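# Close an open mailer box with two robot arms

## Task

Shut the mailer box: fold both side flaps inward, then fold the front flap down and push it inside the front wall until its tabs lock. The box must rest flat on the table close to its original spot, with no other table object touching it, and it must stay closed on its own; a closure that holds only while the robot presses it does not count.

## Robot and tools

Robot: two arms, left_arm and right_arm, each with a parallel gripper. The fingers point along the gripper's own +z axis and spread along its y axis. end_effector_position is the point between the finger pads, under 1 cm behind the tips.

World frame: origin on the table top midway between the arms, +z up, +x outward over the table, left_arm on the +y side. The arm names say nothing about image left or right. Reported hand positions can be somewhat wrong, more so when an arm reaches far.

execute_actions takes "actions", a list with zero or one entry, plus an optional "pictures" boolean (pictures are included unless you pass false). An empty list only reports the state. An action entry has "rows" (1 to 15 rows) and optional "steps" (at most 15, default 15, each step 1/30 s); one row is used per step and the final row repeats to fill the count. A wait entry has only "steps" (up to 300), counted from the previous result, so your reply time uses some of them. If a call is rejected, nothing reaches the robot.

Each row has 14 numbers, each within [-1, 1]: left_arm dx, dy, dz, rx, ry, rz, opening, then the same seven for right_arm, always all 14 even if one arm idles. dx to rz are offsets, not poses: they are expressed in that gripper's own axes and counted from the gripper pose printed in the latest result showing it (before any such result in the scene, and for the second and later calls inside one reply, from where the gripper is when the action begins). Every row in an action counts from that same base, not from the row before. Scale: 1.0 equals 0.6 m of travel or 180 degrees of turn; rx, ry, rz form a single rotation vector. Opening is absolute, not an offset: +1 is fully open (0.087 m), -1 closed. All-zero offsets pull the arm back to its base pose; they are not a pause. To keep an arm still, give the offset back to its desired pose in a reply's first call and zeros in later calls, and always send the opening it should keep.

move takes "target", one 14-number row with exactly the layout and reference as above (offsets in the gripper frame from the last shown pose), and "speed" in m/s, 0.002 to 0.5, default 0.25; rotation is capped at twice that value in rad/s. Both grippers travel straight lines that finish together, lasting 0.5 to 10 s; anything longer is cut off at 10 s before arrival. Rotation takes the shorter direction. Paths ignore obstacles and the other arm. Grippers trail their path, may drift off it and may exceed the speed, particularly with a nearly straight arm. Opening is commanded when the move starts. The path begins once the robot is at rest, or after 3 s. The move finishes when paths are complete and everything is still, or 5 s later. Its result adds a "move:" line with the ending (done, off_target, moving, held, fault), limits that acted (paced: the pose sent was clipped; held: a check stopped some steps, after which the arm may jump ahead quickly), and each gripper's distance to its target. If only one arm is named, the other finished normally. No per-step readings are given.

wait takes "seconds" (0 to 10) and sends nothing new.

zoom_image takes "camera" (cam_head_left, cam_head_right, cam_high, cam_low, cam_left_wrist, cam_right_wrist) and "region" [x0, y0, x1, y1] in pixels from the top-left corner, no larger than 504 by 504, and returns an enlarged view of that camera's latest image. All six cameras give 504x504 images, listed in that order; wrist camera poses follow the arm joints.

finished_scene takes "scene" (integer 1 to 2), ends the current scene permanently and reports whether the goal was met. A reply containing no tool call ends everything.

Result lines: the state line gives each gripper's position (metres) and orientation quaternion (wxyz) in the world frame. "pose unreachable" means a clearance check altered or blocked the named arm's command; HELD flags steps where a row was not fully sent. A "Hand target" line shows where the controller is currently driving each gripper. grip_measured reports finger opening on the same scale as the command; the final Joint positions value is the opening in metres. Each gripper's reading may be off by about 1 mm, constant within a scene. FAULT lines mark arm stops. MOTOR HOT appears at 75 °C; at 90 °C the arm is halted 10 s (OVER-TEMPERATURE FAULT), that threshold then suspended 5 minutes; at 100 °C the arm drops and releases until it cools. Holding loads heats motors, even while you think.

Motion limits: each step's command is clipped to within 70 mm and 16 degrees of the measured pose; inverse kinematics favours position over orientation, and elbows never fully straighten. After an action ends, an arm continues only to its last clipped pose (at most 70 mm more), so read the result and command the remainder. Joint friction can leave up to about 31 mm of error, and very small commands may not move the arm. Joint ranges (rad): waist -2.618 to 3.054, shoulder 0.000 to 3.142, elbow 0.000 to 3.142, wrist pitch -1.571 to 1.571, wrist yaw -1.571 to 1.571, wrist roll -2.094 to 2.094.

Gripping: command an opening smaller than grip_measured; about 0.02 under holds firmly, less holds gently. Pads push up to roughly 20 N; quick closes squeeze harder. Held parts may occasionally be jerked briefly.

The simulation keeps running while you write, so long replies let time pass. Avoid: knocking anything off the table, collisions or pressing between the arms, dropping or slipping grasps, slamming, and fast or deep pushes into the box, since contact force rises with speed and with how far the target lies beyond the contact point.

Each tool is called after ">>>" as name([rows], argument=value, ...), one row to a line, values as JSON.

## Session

>>> execute_actions(actions=[])

Scene clock: 0.00 s of 5140.00 s.
left_arm: end_effector_position=(+0.3128, +0.5508, +0.2517) grip_measured=+0.979 end_effector_quat_wxyz=(-0.541, +0.589, -0.517, +0.305) | right_arm: end_effector_position=(+0.1221, -0.0676, +0.2941) grip_measured=+1.000 end_effector_quat_wxyz=(-0.127, +0.063, +0.914, +0.379)
Joint positions: left_arm=[ 1.178  1.269  0.853  0.125  0.652 -1.185  0.087] | right_arm=[ 0.769  1.43   1.569 -1.256 -0.712  1.033  0.087]
Joint velocities: left_arm=[-0.012 -0.017  0.007  0.007 -0.007  0.037  0.   ] | right_arm=[ 0.007 -0.012 -0.012 -0.066 -0.007 -0.051  0.   ]
Motor temperatures (°C, as the motors report them): left_arm=[22 38 32 29 21 22] | right_arm=[21 34 31 29 22 22]
Hand target (left_arm): +0.313, +0.551, +0.252; -0.541, +0.589, -0.517, +0.305
Hand target (right_arm): +0.122, -0.068, +0.294; -0.127, +0.063, +0.914, +0.379
camera_calibration (this result's frames):
cam_left_wrist: T_world_to_cam=[[0.276819, -0.127196, 0.952467, -0.256787], [-0.538831, -0.84125, 0.0442593, 0.637252], [0.795633, -0.525471, -0.301411, 0.257281], [0, 0, 0, 1]] pos_world=[0.209753, 0.63862, 0.293924]
cam_right_wrist: T_world_to_cam=[[-0.201781, -0.718916, -0.665165, 0.167144], [-0.479183, -0.519841, 0.707212, -0.162368], [-0.854206, 0.461437, -0.239599, 0.345988], [0, 0, 0, 1]] pos_world=[0.251467, -0.123895, 0.308904]

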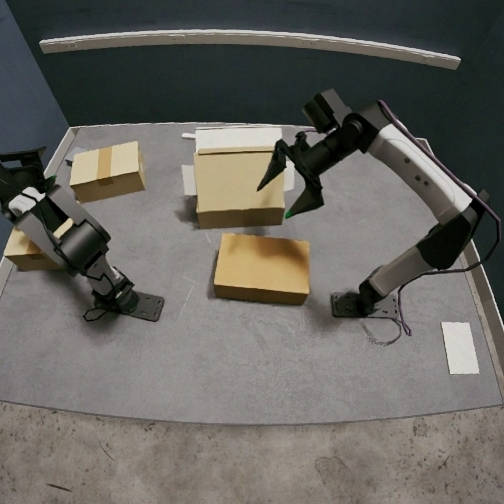

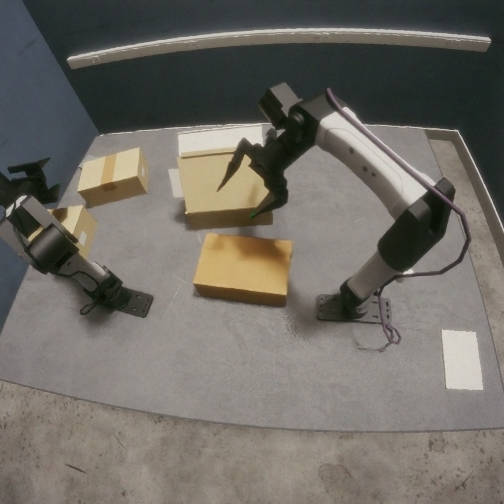

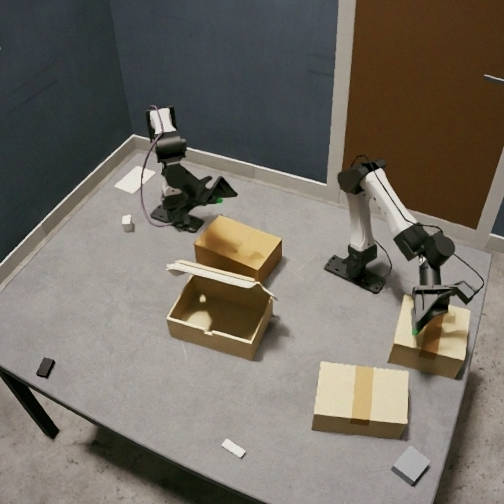

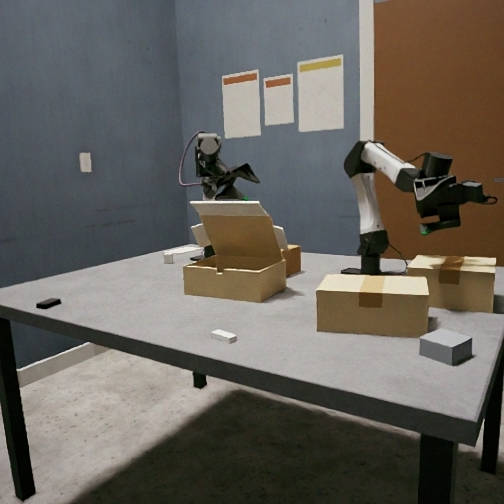

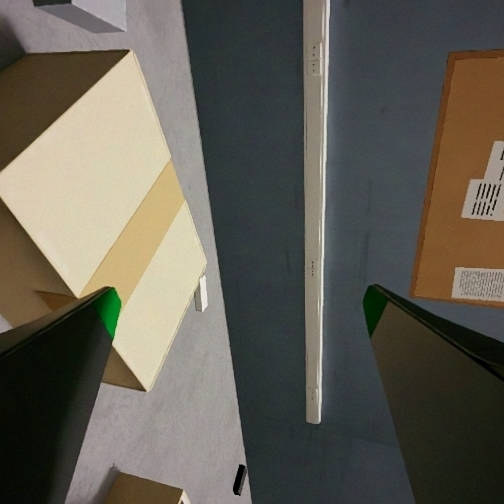

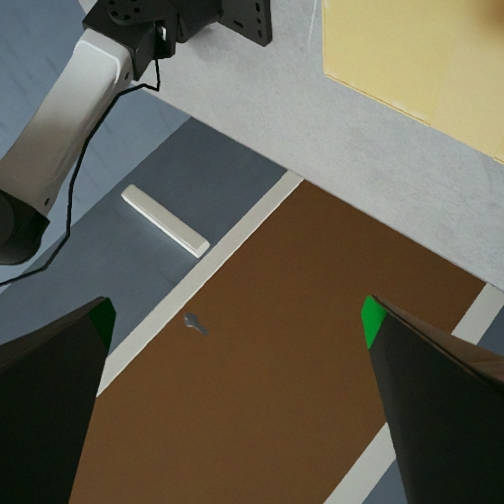

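>>> zoom_image(camera="cam_low", region=[150,180,330,320])

>>> zoom_image(camera="cam_head_left", region=[160,110,320,240])

>>> zoom_image(camera="cam_high", region=[140,240,300,370])

Region (150, 180, 330, 320) of cam_low's 504x504 image, scaled by 2.800, with more detail than that image has.

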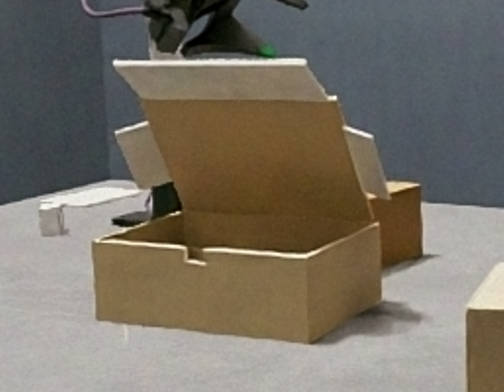

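Region (160, 110, 320, 240) of cam_head_left's 504x504 image, scaled by 3.150, with more detail than that image has; it fills the top 410 rows of this view, and the rest is white.

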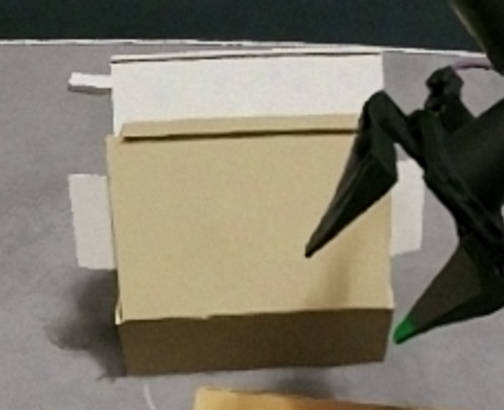

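Region (140, 240, 300, 370) of cam_high's 504x504 image, scaled by 3.150, with more detail than that image has; it fills the top 410 rows of this view, and the rest is white.

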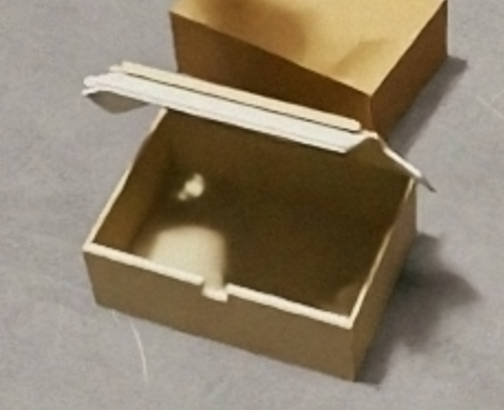

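>>> move(target=[0.60,0.014,-0.22,0.237,0.46,0.137,-1, -0.35,-0.175,-0.067,-0.224,-0.185,-0.206,-1], speed=0.2)

Scene clock: 35.23 s of 5140.00 s.
left_arm: end_effector_position=(+0.2924, +0.1730, +0.2117) grip_measured=-1.000 end_effector_quat_wxyz=(+0.300, +0.080, +0.691, -0.653) | right_arm: end_effector_position=(+0.3082, -0.1716, +0.1994) grip_measured=-0.985 end_effector_quat_wxyz=(+0.292, -0.091, +0.702, +0.643)
Joint positions: left_arm=[ 0.311  1.527  0.582  1.133  1.395 -1.21   0.   ] | right_arm=[ 0.075  1.533  0.632  0.894 -1.243  1.009  0.001]
Joint velocities: left_arm=[ 0.012  0.017 -0.012  0.095 -0.066 -0.007  0.   ] | right_arm=[-0.017 -0.007  0.012  0.037 -0.066  0.007 -0.   ]
Motor temperatures (°C, as the motors report them): left_arm=[22 37 36 33 21 22] | right_arm=[21 34 33 30 22 22]
Hand target (left_arm): +0.294, +0.171, +0.212; +0.295, +0.084, +0.691, -0.655
Hand target (right_arm): +0.307, -0.174, +0.192; +0.285, -0.082, +0.704, +0.645
Off the commanded pose (left_arm): 0.010 m, 2 deg.
Off the commanded pose (right_arm): 0.008 m, 2 deg.
After step 90, 27.23 s passed at rest.
move: done
camera_calibration (this result's frames):
cam_left_wrist: T_world_to_cam=[[-0.509429, -0.132717, 0.850216, -0.00854903], [-0.745784, 0.561001, -0.359284, 0.213584], [-0.429289, -0.817107, -0.384768, 0.489202], [0, 0, 0, 1]] pos_world=[0.364941, 0.278776, 0.272235]
cam_right_wrist: T_world_to_cam=[[0.501648, -0.177654, -0.846634, -0.020838], [-0.756262, -0.565246, -0.329491, 0.22406], [-0.420021, 0.805565, -0.417908, 0.491067], [0, 0, 0, 1]] pos_world=[0.38616, -0.272639, 0.261404]

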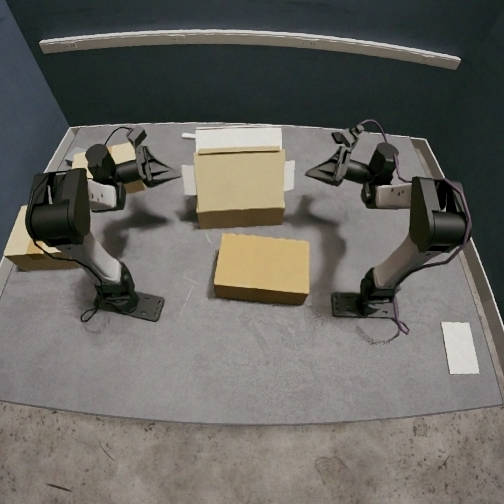

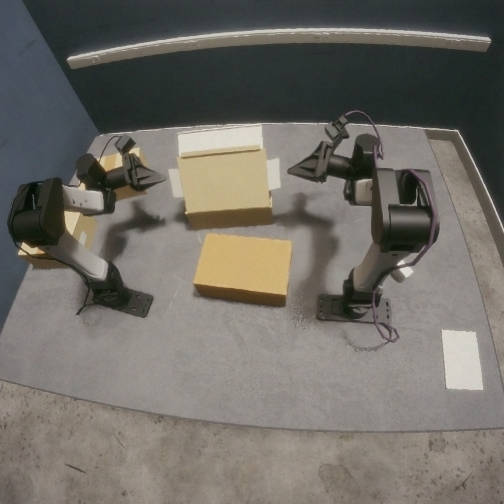

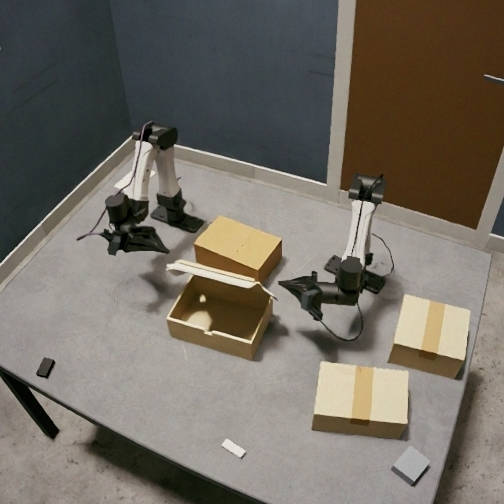

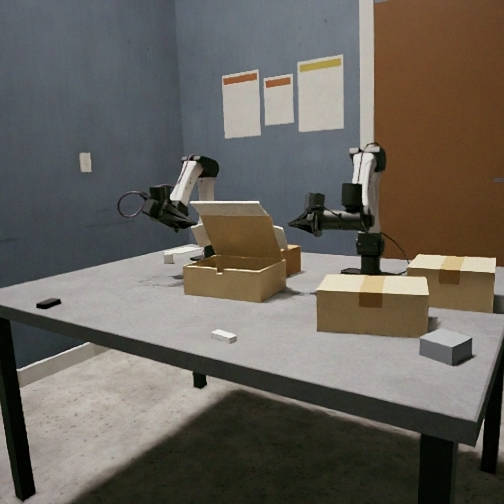

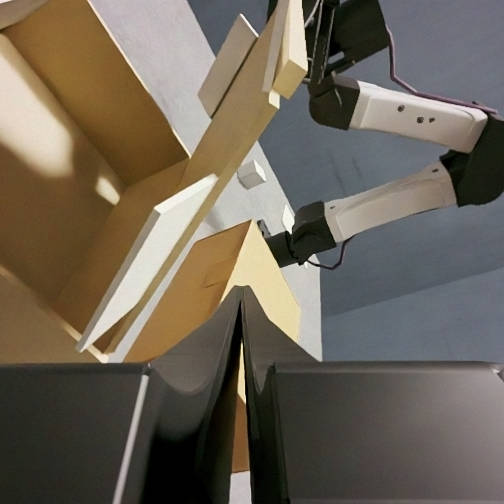

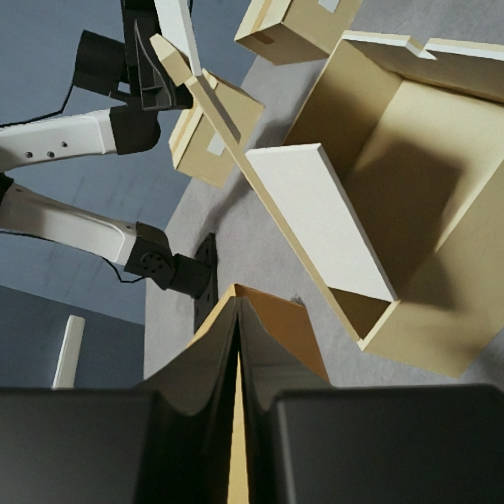

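>>> move(target=[-0.02,0.13,0.04,0,0,0,-1, -0.02,-0.12,0.06,0,0,0,-1], speed=0.08)

Scene clock: 38.93 s of 5140.00 s.
left_arm: end_effector_position=(+0.3436, +0.1666, +0.1522) grip_measured=-1.000 end_effector_quat_wxyz=(+0.302, +0.081, +0.691, -0.652) | right_arm: end_effector_position=(+0.3582, -0.1551, +0.1418) grip_measured=-0.985 end_effector_quat_wxyz=(+0.281, -0.080, +0.708, +0.643)
Joint positions: left_arm=[ 0.269  1.896  0.7    1.343  1.353 -1.164  0.   ] | right_arm=[ 0.12   1.886  0.756  1.088 -1.196  1.007  0.001]
Joint velocities: left_arm=[-0.007 -0.017 -0.022  0.037 -0.007 -0.066  0.   ] | right_arm=[-0.007 -0.012 -0.007  0.007 -0.022  0.139  0.   ]
Motor temperatures (°C, as the motors report them): left_arm=[22 37 36 33 21 22] | right_arm=[21 34 33 30 22 22]
Hand target (left_arm): +0.348, +0.164, +0.150; +0.300, +0.080, +0.690, -0.653
Hand target (right_arm): +0.364, -0.152, +0.145; +0.292, -0.091, +0.703, +0.643
Off the commanded pose (left_arm): 0.006 m, 0 deg.
Off the commanded pose (right_arm): 0.008 m, 2 deg.
move: done
camera_calibration (this result's frames):
cam_left_wrist: T_world_to_cam=[[-0.512513, -0.135309, 0.847951, 0.0690882], [-0.745117, 0.560876, -0.360859, 0.233958], [-0.426768, -0.816768, -0.388278, 0.482733], [0, 0, 0, 1]] pos_world=[0.41575, 0.272407, 0.213277]
cam_right_wrist: T_world_to_cam=[[0.473445, -0.181223, -0.861979, -0.080051], [-0.767253, -0.565511, -0.302523, 0.252254], [-0.432635, 0.804584, -0.406782, 0.477498], [0, 0, 0, 1]] pos_world=[0.438024, -0.256042, 0.201548]

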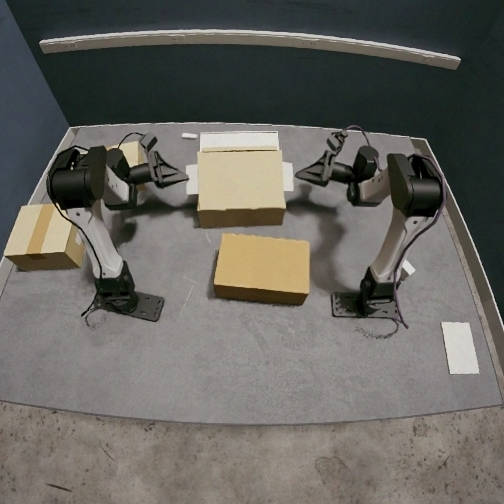

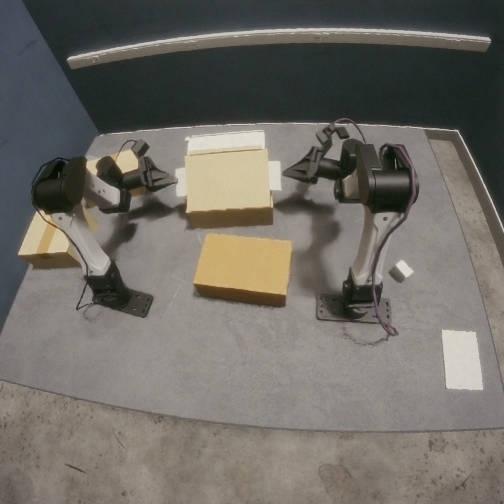

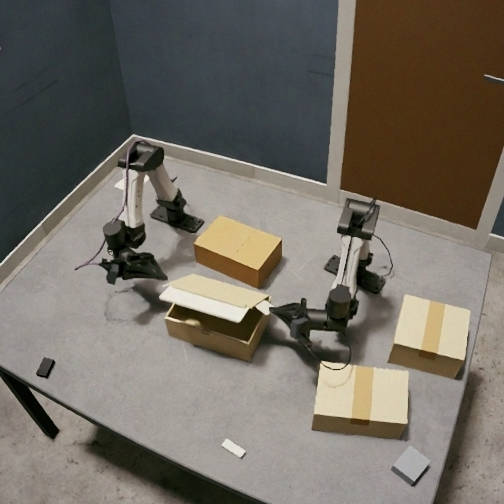

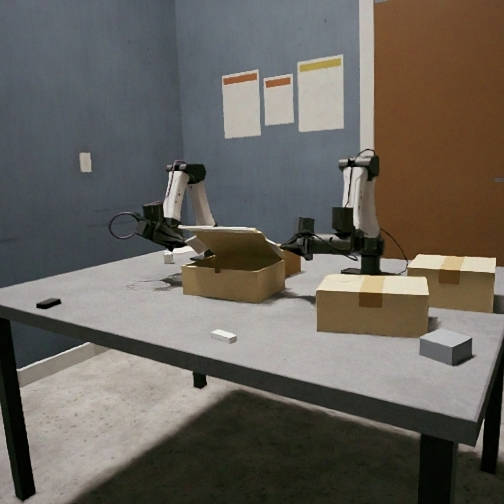

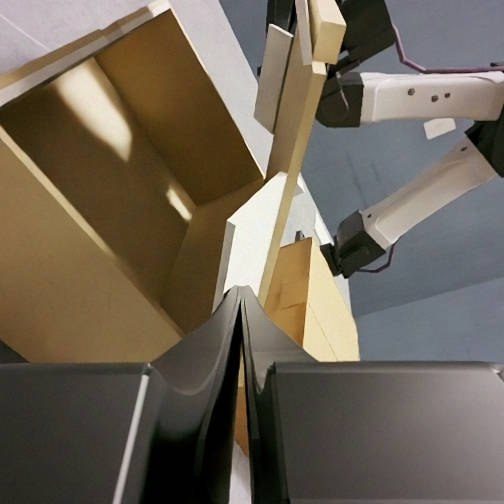

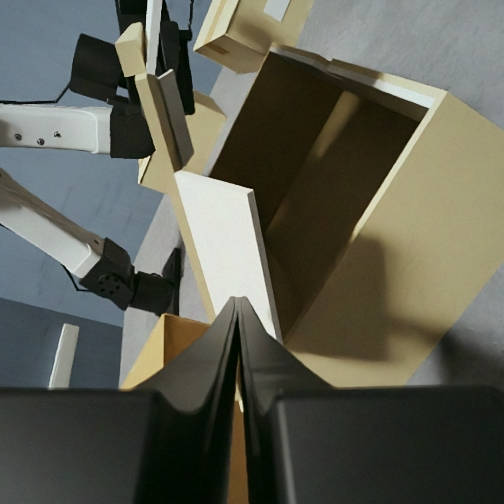

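>>> move(target=[0,0,-0.08,0,0,0,-1, 0,0,-0.08,0,0,0,-1], speed=0.1)

Scene clock: 41.93 s of 5140.00 s.
left_arm: end_effector_position=(+0.3347, +0.2118, +0.1605) grip_measured=-1.000 end_effector_quat_wxyz=(+0.317, +0.097, +0.691, -0.642) | right_arm: end_effector_position=(+0.3497, -0.1991, +0.1407) grip_measured=-0.985 end_effector_quat_wxyz=(+0.280, -0.076, +0.708, +0.644)
Joint positions: left_arm=[ 0.411  1.902  0.7    1.524  1.49  -1.293  0.   ] | right_arm=[-0.013  1.862  0.715  1.09  -1.326  0.999  0.001]
Joint velocities: left_arm=[-0.017  0.061  0.012  0.051  0.007 -0.095  0.   ] | right_arm=[ 0.012 -0.002 -0.007 -0.007  0.022 -0.007  0.   ]
Motor temperatures (°C, as the motors report them): left_arm=[22 37 36 33 21 22] | right_arm=[21 34 33 31 22 22]
Hand target (left_arm): +0.328, +0.212, +0.150; +0.301, +0.081, +0.695, -0.648
Hand target (right_arm): +0.344, -0.200, +0.142; +0.281, -0.080, +0.707, +0.644
Off the commanded pose (left_arm): 0.012 m, 3 deg.
Off the commanded pose (right_arm): 0.006 m, 1 deg.
move: off_target (left_arm)
camera_calibration (this result's frames):
cam_left_wrist: T_world_to_cam=[[-0.548443, -0.155313, 0.821637, 0.0840947], [-0.731563, 0.565035, -0.381511, 0.2029], [-0.405, -0.810317, -0.423511, 0.516082], [0, 0, 0, 1]] pos_world=[0.403569, 0.316605, 0.22688]
cam_right_wrist: T_world_to_cam=[[0.466582, -0.179274, -0.866119, -0.0815749], [-0.771387, -0.561583, -0.29931, 0.222333], [-0.432739, 0.807765, -0.400314, 0.50846], [0, 0, 0, 1]] pos_world=[0.429597, -0.300482, 0.199437]

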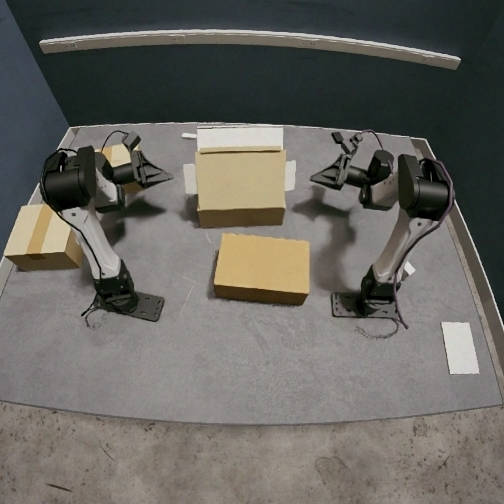

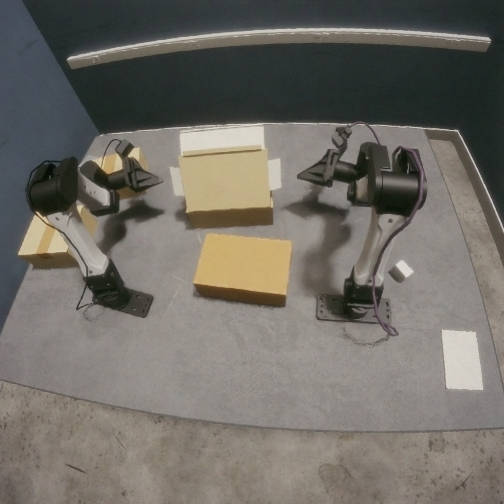

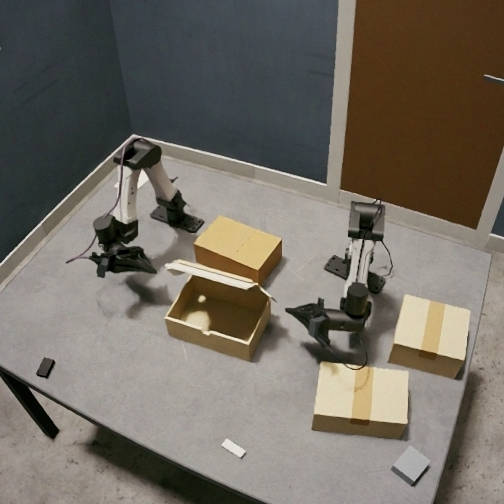

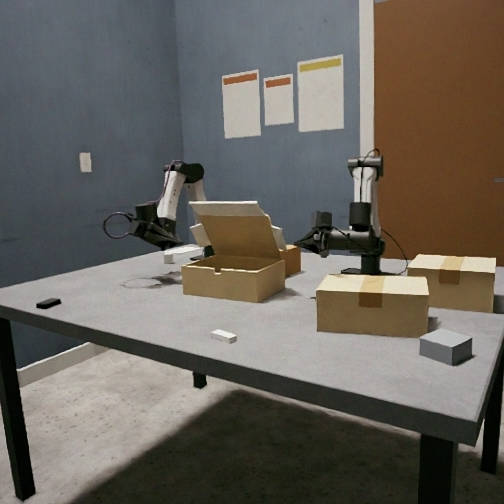

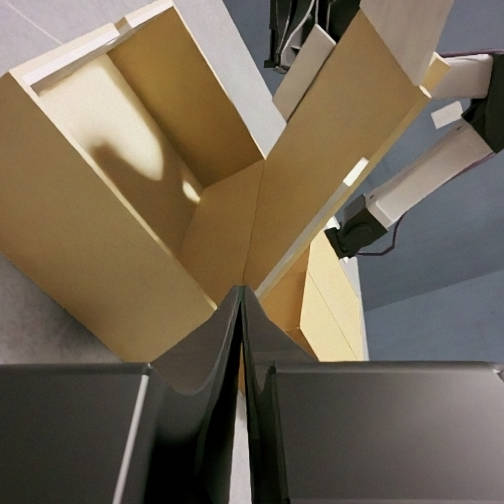

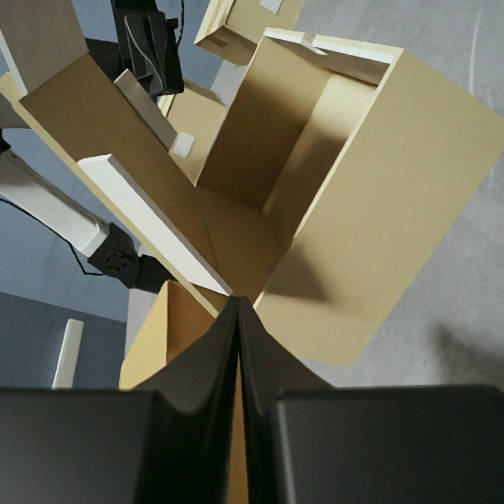

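>>> move(target=[0,0.04,0.04,0,0,0,-0.4, 0,-0.03,0.04,0,0,0,-0.4], speed=0.08)

Scene clock: 48.07 s of 5140.00 s.
left_arm: end_effector_position=(+0.3507, +0.1945, +0.1445) grip_measured=-0.400 end_effector_quat_wxyz=(+0.325, +0.103, +0.687, -0.641) | right_arm: end_effector_position=(+0.3589, -0.1818, +0.1226) grip_measured=-0.400 end_effector_quat_wxyz=(+0.271, -0.069, +0.712, +0.644)
Joint positions: left_arm=[ 0.349  1.97   0.735  1.474  1.428 -1.189  0.026] | right_arm=[ 0.04   1.944  0.743  1.122 -1.273  0.999  0.026]
Joint velocities: left_arm=[-0.002 -0.017  0.032 -0.125 -0.007  0.037 -0.   ] | right_arm=[ 0.007 -0.002 -0.012 -0.007 -0.066 -0.007  0.001]
Motor temperatures (°C, as the motors report them): left_arm=[22 38 35 32 21 22] | right_arm=[21 35 33 31 22 22]
Hand target (left_arm): +0.355, +0.193, +0.141; +0.318, +0.097, +0.689, -0.644
Hand target (right_arm): +0.365, -0.180, +0.125; +0.280, -0.076, +0.708, +0.644
Off the commanded pose (left_arm): 0.006 m, 1 deg.
Off the commanded pose (right_arm): 0.007 m, 1 deg.
After step 90, 2.23 s passed at rest.
move: done
camera_calibration (this result's frames):
cam_left_wrist: T_world_to_cam=[[-0.565946, -0.154415, 0.809852, 0.110958], [-0.723371, 0.564263, -0.397923, 0.217909], [-0.395525, -0.811026, -0.431041, 0.499689], [0, 0, 0, 1]] pos_world=[0.418064, 0.299437, 0.212238]
cam_right_wrist: T_world_to_cam=[[0.446972, -0.181651, -0.87591, -0.0906116], [-0.777655, -0.562844, -0.280107, 0.233418], [-0.442119, 0.806355, -0.392838, 0.493503], [0, 0, 0, 1]] pos_world=[0.440207, -0.28302, 0.179881]

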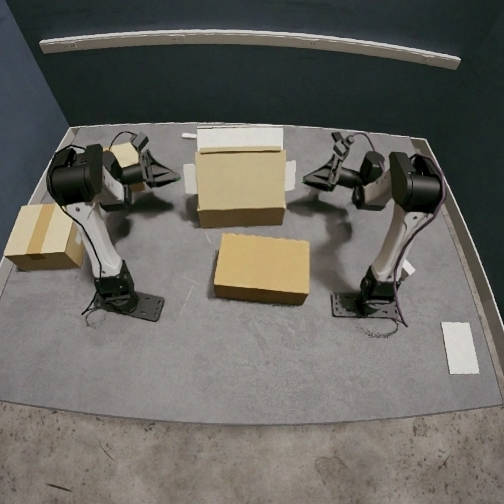

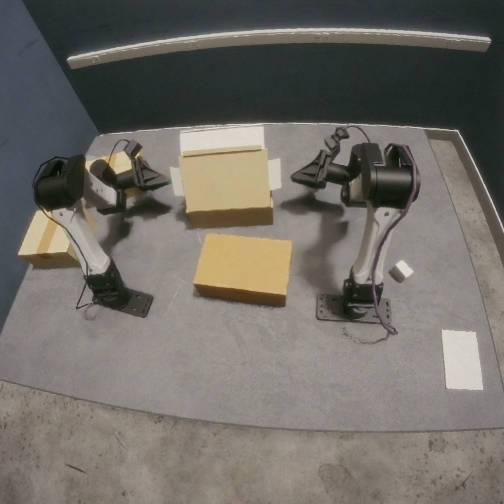

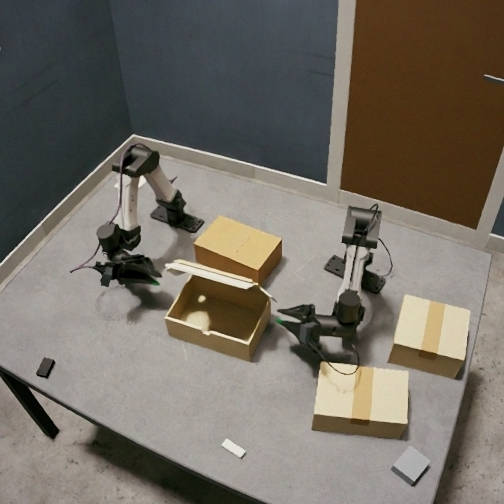

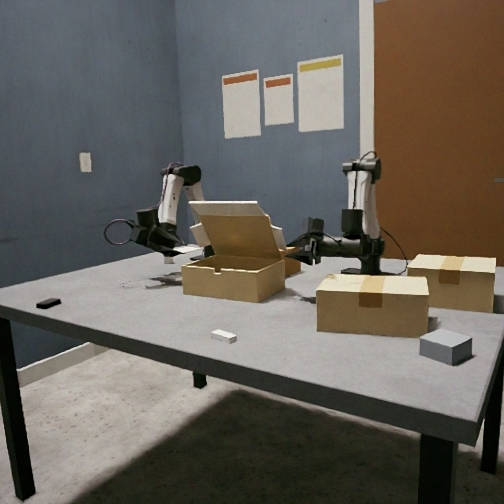

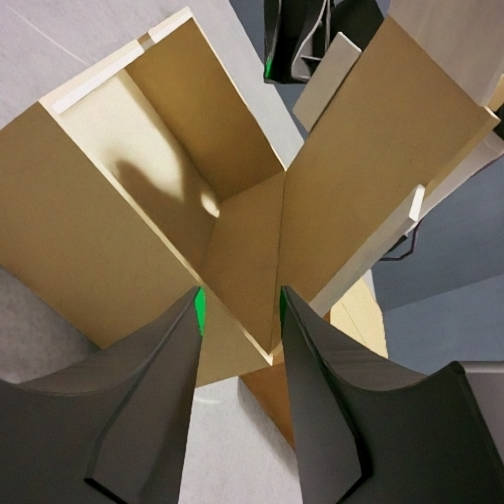

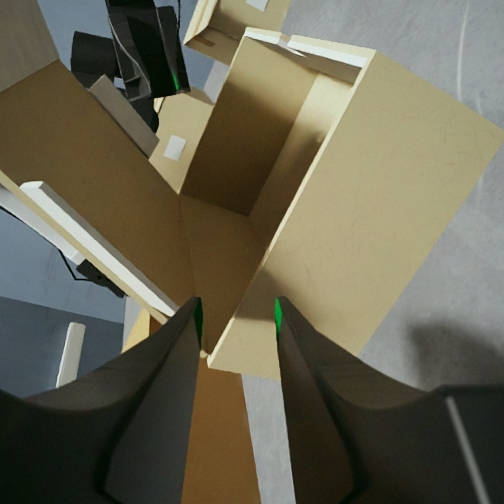

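>>> move(target=[0,-0.065,0.0,0,0,0,-0.4, 0,0.065,0.0,0,0,0,-0.4], speed=0.08)

>>> move(target=[0,0,0.07,0,0,0,-0.4, 0,0,0.07,0,0,0,-0.4], speed=0.06)

Scene clock: 52.10 s of 5140.00 s.
left_arm: end_effector_position=(+0.3346, +0.1915, +0.1809) grip_measured=-0.400 end_effector_quat_wxyz=(+0.338, +0.115, +0.682, -0.638) | right_arm: end_effector_position=(+0.3472, -0.1779, +0.1553) grip_measured=-0.400 end_effector_quat_wxyz=(+0.275, -0.072, +0.710, +0.644)
Joint positions: left_arm=[ 0.349  1.808  0.694  1.417  1.427 -1.217  0.026] | right_arm=[ 0.052  1.8    0.721  1.018 -1.261  1.008  0.026]
Joint velocities: left_arm=[-0.002  0.002  0.022  0.022 -0.051  0.066 -0.001] | right_arm=[-0.012  0.002 -0.007 -0.051  0.007 -0.037 -0.001]
Motor temperatures (°C, as the motors report them): left_arm=[22 38 35 32 21 22] | right_arm=[21 36 33 31 22 22]
Hand target (left_arm): +0.330, +0.189, +0.177; +0.325, +0.104, +0.686, -0.643
Hand target (right_arm): +0.342, -0.175, +0.156; +0.271, -0.069, +0.712, +0.644
Off the commanded pose (left_arm): 0.008 m, 2 deg.
Off the commanded pose (right_arm): 0.006 m, 1 deg.
move: done
camera_calibration (this result's frames):
cam_left_wrist: T_world_to_cam=[[-0.595148, -0.156768, 0.788177, 0.0860432], [-0.708754, 0.564671, -0.422864, 0.221954], [-0.37877, -0.81029, -0.447173, 0.503668], [0, 0, 0, 1]] pos_world=[0.399293, 0.296275, 0.251266]
cam_right_wrist: T_world_to_cam=[[0.456291, -0.180146, -0.871405, -0.0597462], [-0.774695, -0.562211, -0.289425, 0.236164], [-0.437774, 0.807135, -0.39609, 0.497113], [0, 0, 0, 1]] pos_world=[0.427839, -0.279226, 0.21319]

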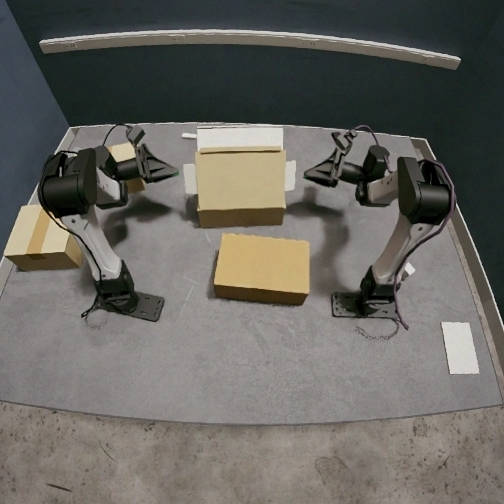

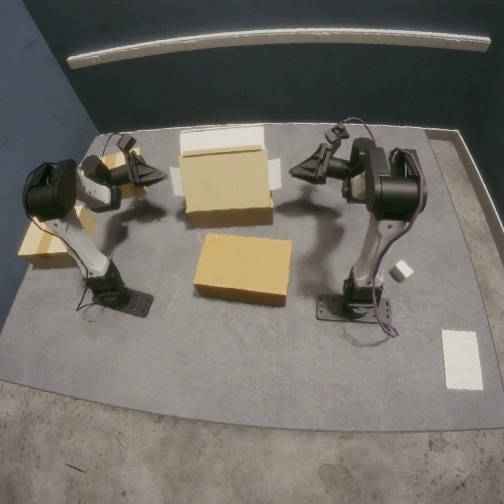

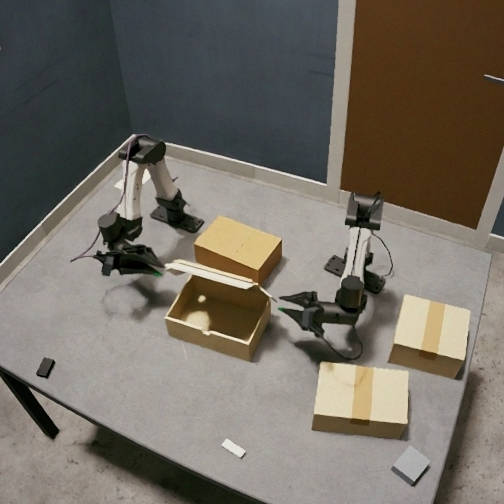

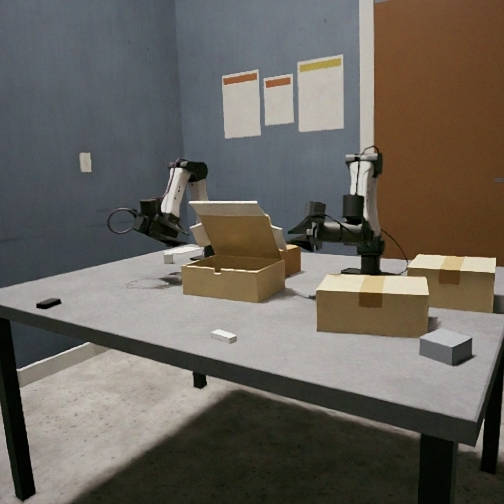

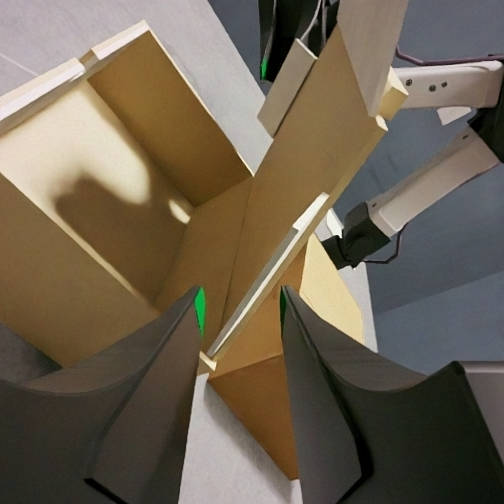

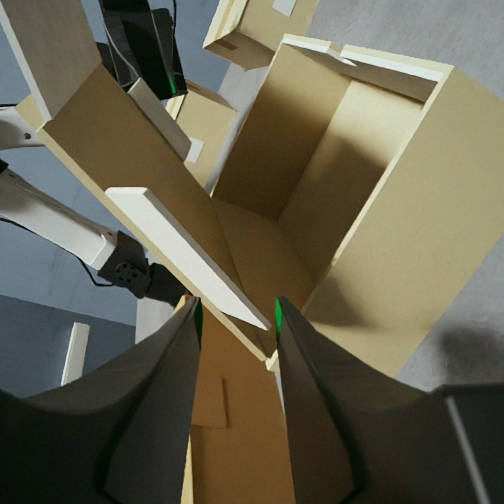

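Scene clock: 53.20 s of 5140.00 s.
left_arm: end_effector_position=(+0.3455, +0.1539, +0.1788) grip_measured=-0.400 end_effector_quat_wxyz=(+0.337, +0.113, +0.680, -0.641) | right_arm: end_effector_position=(+0.3540, -0.1414, +0.1536) grip_measured=-0.400 end_effector_quat_wxyz=(+0.275, -0.075, +0.711, +0.643)
Joint positions: left_arm=[ 0.228  1.806  0.719  1.278  1.308 -1.106  0.026] | right_arm=[ 0.162  1.833  0.76   1.018 -1.154  1.011  0.026]
Joint velocities: left_arm=[-0.007 -0.046 -0.012 -0.051 -0.066  0.007 -0.001] | right_arm=[-0.002 -0.017 -0.007  0.022 -0.051 -0.007 -0.001]
Motor temperatures (°C, as the motors report them): left_arm=[22 38 35 32 21 22] | right_arm=[21 36 33 31 22 22]
Hand target (left_arm): +0.348, +0.152, +0.184; +0.338, +0.115, +0.680, -0.641
Hand target (right_arm): +0.360, -0.138, +0.155; +0.275, -0.073, +0.710, +0.644
Off the commanded pose (left_arm): 0.005 m, 0 deg.
Off the commanded pose (right_arm): 0.007 m, 0 deg.
move: done
camera_calibration (this result's frames):
cam_left_wrist: T_world_to_cam=[[-0.593472, -0.150132, 0.790728, 0.0862651], [-0.709178, 0.562125, -0.425538, 0.251109], [-0.380601, -0.813312, -0.440075, 0.47624], [0, 0, 0, 1]] pos_world=[0.410534, 0.259128, 0.248226]
cam_right_wrist: T_world_to_cam=[[0.458911, -0.18309, -0.869413, -0.0593648], [-0.772425, -0.56576, -0.288573, 0.260051], [-0.439045, 0.803986, -0.401056, 0.470742], [0, 0, 0, 1]] pos_world=[0.43479, -0.242212, 0.212225]

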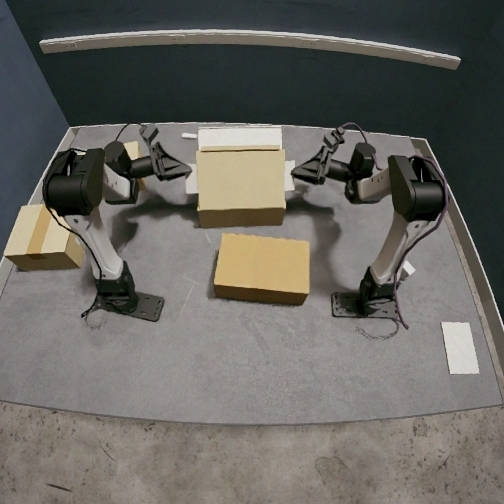

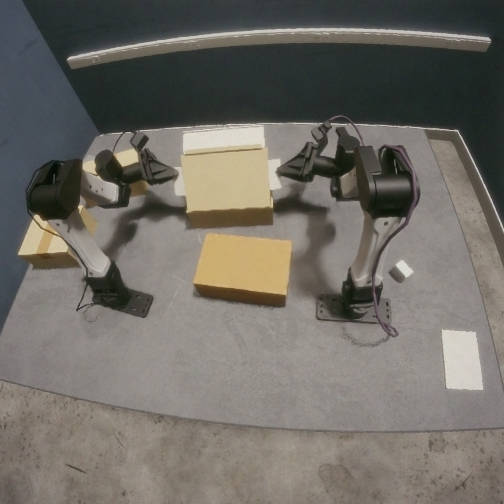

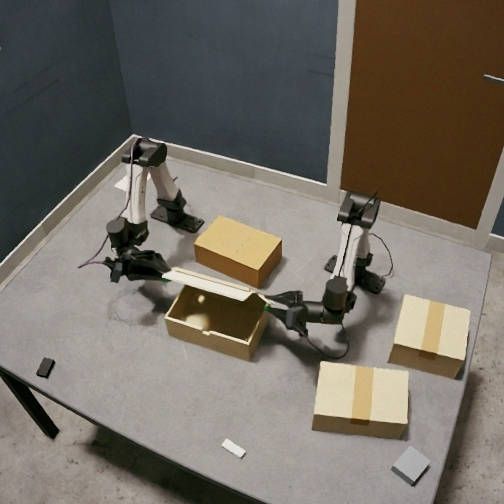

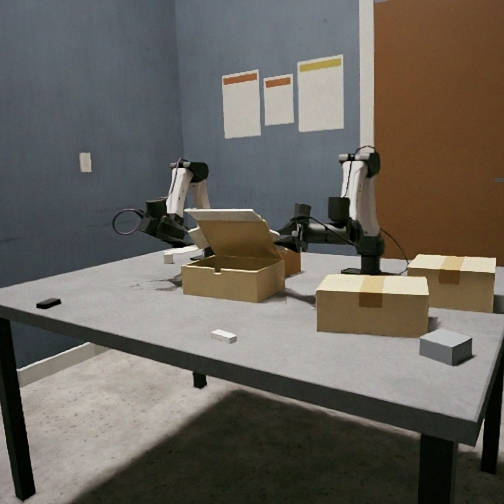

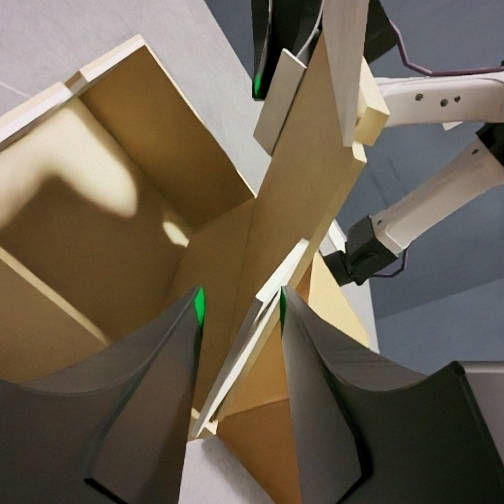

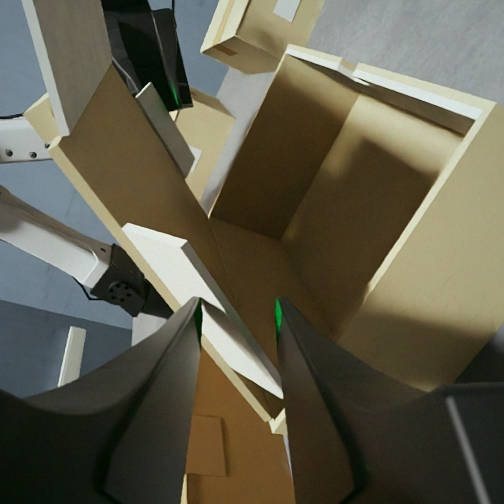

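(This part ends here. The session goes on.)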